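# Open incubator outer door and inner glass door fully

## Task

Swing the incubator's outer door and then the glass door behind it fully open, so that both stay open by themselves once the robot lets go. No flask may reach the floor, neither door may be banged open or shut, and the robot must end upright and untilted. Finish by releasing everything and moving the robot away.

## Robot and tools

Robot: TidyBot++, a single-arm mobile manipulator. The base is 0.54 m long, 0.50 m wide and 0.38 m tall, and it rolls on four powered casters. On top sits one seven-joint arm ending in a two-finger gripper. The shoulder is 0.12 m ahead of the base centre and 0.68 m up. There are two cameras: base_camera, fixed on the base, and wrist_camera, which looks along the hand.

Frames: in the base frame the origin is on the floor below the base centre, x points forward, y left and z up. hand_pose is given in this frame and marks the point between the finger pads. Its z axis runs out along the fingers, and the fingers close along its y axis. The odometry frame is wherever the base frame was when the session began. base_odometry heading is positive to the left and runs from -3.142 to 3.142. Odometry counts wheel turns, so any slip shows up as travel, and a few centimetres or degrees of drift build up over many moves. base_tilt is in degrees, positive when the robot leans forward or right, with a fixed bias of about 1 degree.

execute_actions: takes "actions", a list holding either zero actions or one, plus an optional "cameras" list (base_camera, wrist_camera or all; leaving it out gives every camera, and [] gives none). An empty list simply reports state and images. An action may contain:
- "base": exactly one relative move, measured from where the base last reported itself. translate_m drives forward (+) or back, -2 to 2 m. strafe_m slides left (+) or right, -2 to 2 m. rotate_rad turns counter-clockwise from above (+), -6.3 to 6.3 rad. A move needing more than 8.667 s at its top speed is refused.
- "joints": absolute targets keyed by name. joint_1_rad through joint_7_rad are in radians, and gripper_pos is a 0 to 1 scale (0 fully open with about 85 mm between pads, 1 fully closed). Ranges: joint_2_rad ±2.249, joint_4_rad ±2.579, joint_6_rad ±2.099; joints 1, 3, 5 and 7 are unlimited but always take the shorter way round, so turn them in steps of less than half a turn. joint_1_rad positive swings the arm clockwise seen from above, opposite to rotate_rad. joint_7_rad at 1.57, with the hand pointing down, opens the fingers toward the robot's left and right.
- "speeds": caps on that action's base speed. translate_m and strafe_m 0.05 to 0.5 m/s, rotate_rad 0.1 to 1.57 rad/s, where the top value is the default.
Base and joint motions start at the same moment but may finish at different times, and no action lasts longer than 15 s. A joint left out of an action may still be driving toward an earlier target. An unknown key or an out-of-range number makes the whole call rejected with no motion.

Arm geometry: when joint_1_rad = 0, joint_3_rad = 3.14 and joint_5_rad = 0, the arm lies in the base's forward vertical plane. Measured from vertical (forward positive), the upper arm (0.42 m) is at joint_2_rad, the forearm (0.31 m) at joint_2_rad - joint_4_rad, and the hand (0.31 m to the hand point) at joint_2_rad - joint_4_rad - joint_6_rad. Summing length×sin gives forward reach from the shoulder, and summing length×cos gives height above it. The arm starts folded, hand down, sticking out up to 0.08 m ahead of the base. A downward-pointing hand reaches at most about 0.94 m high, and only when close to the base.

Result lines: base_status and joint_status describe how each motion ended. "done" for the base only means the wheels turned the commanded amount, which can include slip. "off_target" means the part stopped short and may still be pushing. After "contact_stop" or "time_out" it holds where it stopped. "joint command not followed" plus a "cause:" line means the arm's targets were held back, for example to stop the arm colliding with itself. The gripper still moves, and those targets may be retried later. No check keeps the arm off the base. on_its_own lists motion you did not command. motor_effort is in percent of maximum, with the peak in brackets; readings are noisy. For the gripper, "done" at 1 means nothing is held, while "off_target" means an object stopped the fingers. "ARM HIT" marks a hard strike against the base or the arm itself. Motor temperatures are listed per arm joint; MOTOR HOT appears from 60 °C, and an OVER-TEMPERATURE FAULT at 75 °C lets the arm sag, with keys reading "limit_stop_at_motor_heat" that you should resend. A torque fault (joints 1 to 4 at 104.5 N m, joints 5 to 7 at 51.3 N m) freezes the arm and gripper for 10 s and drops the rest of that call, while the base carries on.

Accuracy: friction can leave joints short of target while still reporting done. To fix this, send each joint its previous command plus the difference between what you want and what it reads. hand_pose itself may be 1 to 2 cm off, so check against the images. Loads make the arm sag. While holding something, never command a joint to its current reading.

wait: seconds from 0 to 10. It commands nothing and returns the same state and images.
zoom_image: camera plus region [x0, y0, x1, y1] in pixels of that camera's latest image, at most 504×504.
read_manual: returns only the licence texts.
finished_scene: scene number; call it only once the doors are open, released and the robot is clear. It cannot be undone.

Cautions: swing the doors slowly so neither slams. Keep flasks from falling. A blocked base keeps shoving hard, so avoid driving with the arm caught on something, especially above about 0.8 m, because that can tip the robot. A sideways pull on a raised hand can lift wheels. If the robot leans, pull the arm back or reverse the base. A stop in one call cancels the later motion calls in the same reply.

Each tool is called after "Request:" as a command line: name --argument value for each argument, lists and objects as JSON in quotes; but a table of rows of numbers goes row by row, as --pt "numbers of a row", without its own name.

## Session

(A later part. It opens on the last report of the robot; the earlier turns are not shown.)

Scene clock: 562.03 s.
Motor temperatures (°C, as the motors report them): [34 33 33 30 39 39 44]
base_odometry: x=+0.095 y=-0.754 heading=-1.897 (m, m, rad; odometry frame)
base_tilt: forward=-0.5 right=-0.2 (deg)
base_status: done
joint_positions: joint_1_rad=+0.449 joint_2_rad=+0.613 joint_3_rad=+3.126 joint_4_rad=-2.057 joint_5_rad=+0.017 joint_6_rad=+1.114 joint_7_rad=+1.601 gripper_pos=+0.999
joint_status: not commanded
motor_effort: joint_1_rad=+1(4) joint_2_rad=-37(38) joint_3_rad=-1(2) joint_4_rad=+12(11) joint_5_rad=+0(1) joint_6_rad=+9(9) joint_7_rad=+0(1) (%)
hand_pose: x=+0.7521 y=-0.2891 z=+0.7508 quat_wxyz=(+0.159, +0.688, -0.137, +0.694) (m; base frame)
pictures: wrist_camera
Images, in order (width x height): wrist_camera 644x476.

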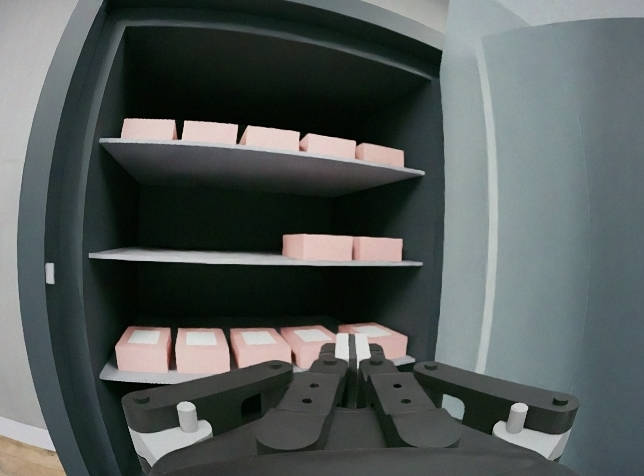

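Inside now. Continue.

Request:
execute_actions --actions '[{"base":{"strafe_m":-0.2},"speeds":{"strafe_m":0.07}}]' --cameras '["wrist_camera"]'

Request:
execute_actions --actions '[{"base":{"strafe_m":-0.2},"speeds":{"strafe_m":0.07}}]'

Scene clock: 569.83 s.
Motor temperatures (°C, as the motors report them): [34 33 33 30 39 39 44]
base_odometry: x=-0.095 y=-0.690 heading=-1.896 (m, m, rad; odometry frame)
base_tilt: forward=-0.5 right=-0.3 (deg)
base_status: done
joint_positions: joint_1_rad=+0.449 joint_2_rad=+0.613 joint_3_rad=+3.126 joint_4_rad=-2.057 joint_5_rad=+0.017 joint_6_rad=+1.114 joint_7_rad=+1.601 gripper_pos=+0.999
joint_status: not commanded
motor_effort: joint_1_rad=+1(5) joint_2_rad=-37(39) joint_3_rad=-2(3) joint_4_rad=+11(12) joint_5_rad=+0(2) joint_6_rad=+8(10) joint_7_rad=+1(0) (%)
hand_pose: x=+0.7520 y=-0.2894 z=+0.7507 quat_wxyz=(+0.159, +0.688, -0.137, +0.694) (m; base frame)
pictures: wrist_camera
Images, in order (width x height): wrist_camera 644x476.

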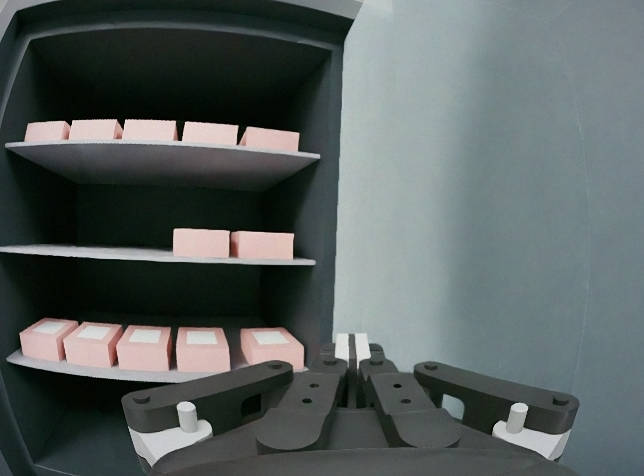

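Scene clock: 573.17 s.
Motor temperatures (°C, as the motors report them): [34 33 33 30 39 39 44]
base_odometry: x=-0.285 y=-0.626 heading=-1.896 (m, m, rad; odometry frame)
base_tilt: forward=-0.5 right=-0.3 (deg)
base_status: done
joint_positions: joint_1_rad=+0.409 joint_2_rad=+0.613 joint_3_rad=+3.119 joint_4_rad=-2.057 joint_5_rad=+0.021 joint_6_rad=+1.114 joint_7_rad=+1.601 gripper_pos=+0.999
joint_status: not commanded
motor_effort: joint_1_rad=+8(12) joint_2_rad=-37(39) joint_3_rad=+5(8) joint_4_rad=+13(17) joint_5_rad=-3(6) joint_6_rad=+9(10) joint_7_rad=+1(1) (%)
hand_pose: x=+0.7647 y=-0.2593 z=+0.7506 quat_wxyz=(+0.141, +0.692, -0.121, +0.698) (m; base frame)
pictures: base_camera, wrist_camera
Images, in order (width x height): base_camera 644x364, wrist_camera 644x476.

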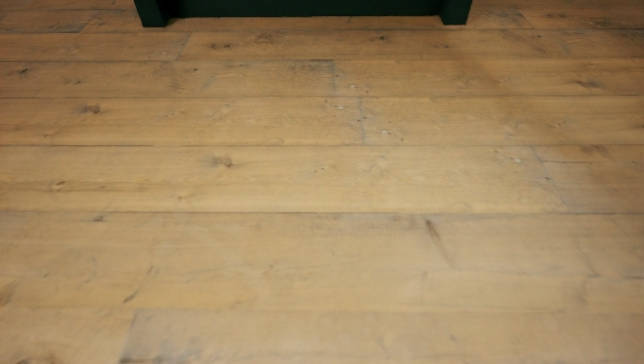

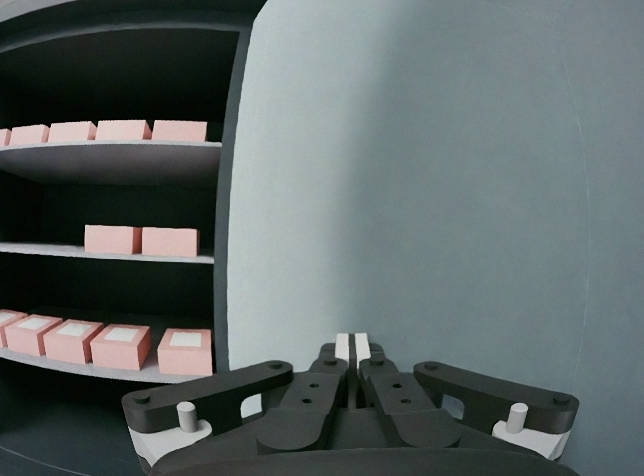

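Request:
execute_actions --actions '[{"base":{"translate_m":-0.15},"speeds":{"translate_m":0.08}}]' --cameras '["wrist_camera"]'

Request:
execute_actions --actions '[{"base":{"strafe_m":-0.1},"speeds":{"strafe_m":0.05}}]'

Scene clock: 581.53 s.
Motor temperatures (°C, as the motors report them): [34 33 33 30 39 39 44]
base_odometry: x=-0.237 y=-0.484 heading=-1.896 (m, m, rad; odometry frame)
base_tilt: forward=-0.6 right=-0.2 (deg)
base_status: done
joint_positions: joint_1_rad=+0.443 joint_2_rad=+0.614 joint_3_rad=+3.119 joint_4_rad=-2.057 joint_5_rad=+0.021 joint_6_rad=+1.114 joint_7_rad=+1.601 gripper_pos=+0.999
joint_status: not commanded
motor_effort: joint_1_rad=+1(8) joint_2_rad=-37(40) joint_3_rad=-1(4) joint_4_rad=+12(13) joint_5_rad=+0(3) joint_6_rad=+8(9) joint_7_rad=+0(1) (%)
hand_pose: x=+0.7558 y=-0.2808 z=+0.7503 quat_wxyz=(+0.153, +0.689, -0.132, +0.696) (m; base frame)
pictures: wrist_camera
Images, in order (width x height): wrist_camera 644x476.

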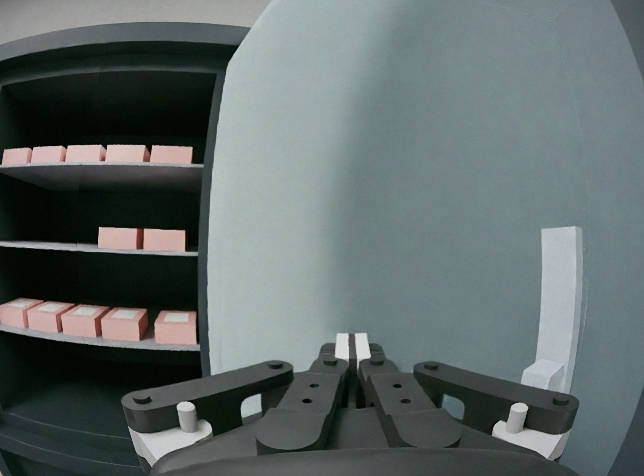

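Scene clock: 583.97 s.
Motor temperatures (°C, as the motors report them): [34 33 33 30 39 39 44]
base_odometry: x=-0.331 y=-0.452 heading=-1.895 (m, m, rad; odometry frame)
base_tilt: forward=-0.6 right=-0.3 (deg)
base_status: done
joint_positions: joint_1_rad=+0.343 joint_2_rad=+0.614 joint_3_rad=+3.065 joint_4_rad=-2.075 joint_5_rad=+0.057 joint_6_rad=+1.114 joint_7_rad=+1.601 gripper_pos=+0.999
joint_status: not commanded
motor_effort: joint_1_rad=+21(24) joint_2_rad=-34(40) joint_3_rad=+15(17) joint_4_rad=+17(19) joint_5_rad=-10(11) joint_6_rad=+8(10) joint_7_rad=+0(1) (%)
hand_pose: x=+0.7862 y=-0.1768 z=+0.7439 quat_wxyz=(+0.084, +0.703, -0.077, +0.702) (m; base frame)
pictures: base_camera, wrist_camera
Images, in order (width x height): base_camera 644x364, wrist_camera 644x476.

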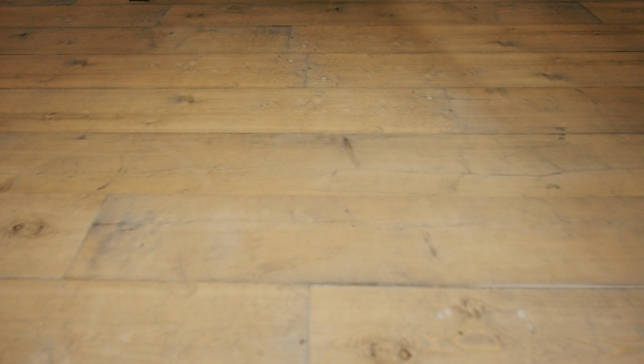

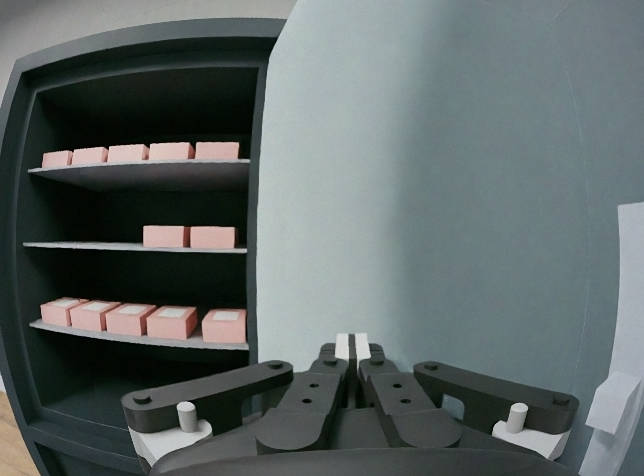

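Request:
execute_actions --actions '[{"base":{"strafe_m":0.3},"speeds":{"strafe_m":0.15}}]' --cameras '[]'

Request:
execute_actions --actions '[{"base":{"translate_m":-0.5},"joints":{"joint_1_rad":0.15,"joint_2_rad":-0.35,"joint_4_rad":-2.53,"joint_6_rad":0.7}}]'

Scene clock: 591.77 s.
Motor temperatures (°C, as the motors report them): [34 33 33 30 39 39 44]
base_odometry: x=-0.047 y=-0.547 heading=-1.895 (m, m, rad; odometry frame)
base_tilt: forward=-0.6 right=-0.2 (deg)
base_status: done
joint_positions: joint_1_rad=+0.449 joint_2_rad=+0.617 joint_3_rad=+3.123 joint_4_rad=-2.066 joint_5_rad=+0.018 joint_6_rad=+1.114 joint_7_rad=+1.601 gripper_pos=+0.999
joint_status: not commanded
motor_effort: joint_1_rad=+1(22) joint_2_rad=-37(39) joint_3_rad=-1(15) joint_4_rad=+11(17) joint_5_rad=+0(10) joint_6_rad=+9(10) joint_7_rad=+1(1) (%)
hand_pose: x=+0.7509 y=-0.2863 z=+0.7435 quat_wxyz=(+0.156, +0.693, -0.137, +0.690) (m; base frame)
pictures: none
No camera images: the call's "cameras" was empty. Leave "cameras" out to get every camera's image.

Scene clock: 594.13 s.
Motor temperatures (°C, as the motors report them): [34 33 33 30 39 39 44]
base_odometry: x=+0.113 y=-0.073 heading=-1.896 (m, m, rad; odometry frame)
base_tilt: forward=-0.5 right=-0.2 (deg)
base_status: done
joint_positions: joint_1_rad=+0.161 joint_2_rad=-0.350 joint_3_rad=+3.123 joint_4_rad=-2.511 joint_5_rad=+0.018 joint_6_rad=+0.741 joint_7_rad=+1.601 gripper_pos=+0.999
joint_status: all done
motor_effort: joint_1_rad=+1(4) joint_2_rad=-7(42) joint_3_rad=+0(2) joint_4_rad=+17(17) joint_5_rad=+0(0) joint_6_rad=+8(9) joint_7_rad=+0(0) (%)
hand_pose: x=+0.5400 y=-0.0541 z=+0.9485 quat_wxyz=(+0.069, +0.652, -0.026, +0.755) (m; base frame)
pictures: base_camera, wrist_camera
Images, in order (width x height): base_camera 644x364, wrist_camera 644x476.

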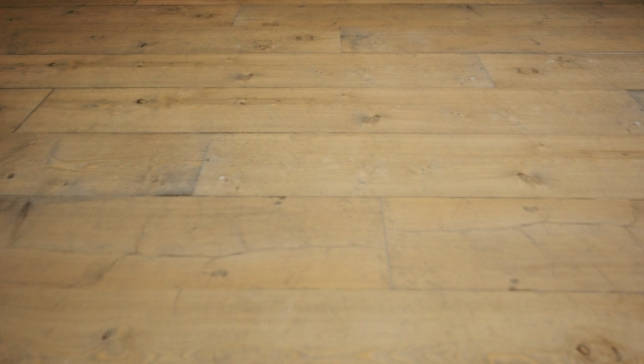

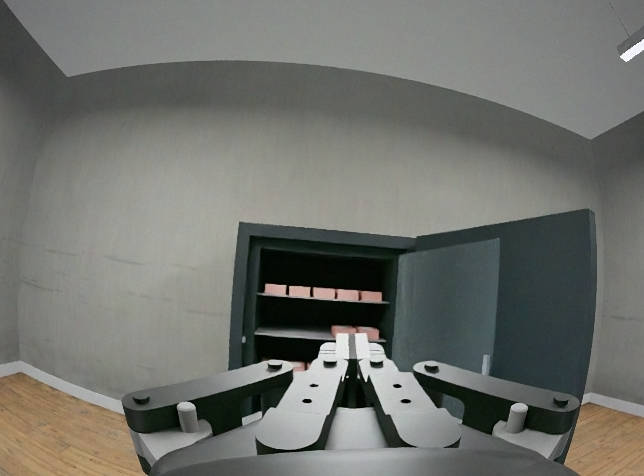

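Both are open to their stops.

Request:
finished_scene --scene 1

The scene is finished: the task was done.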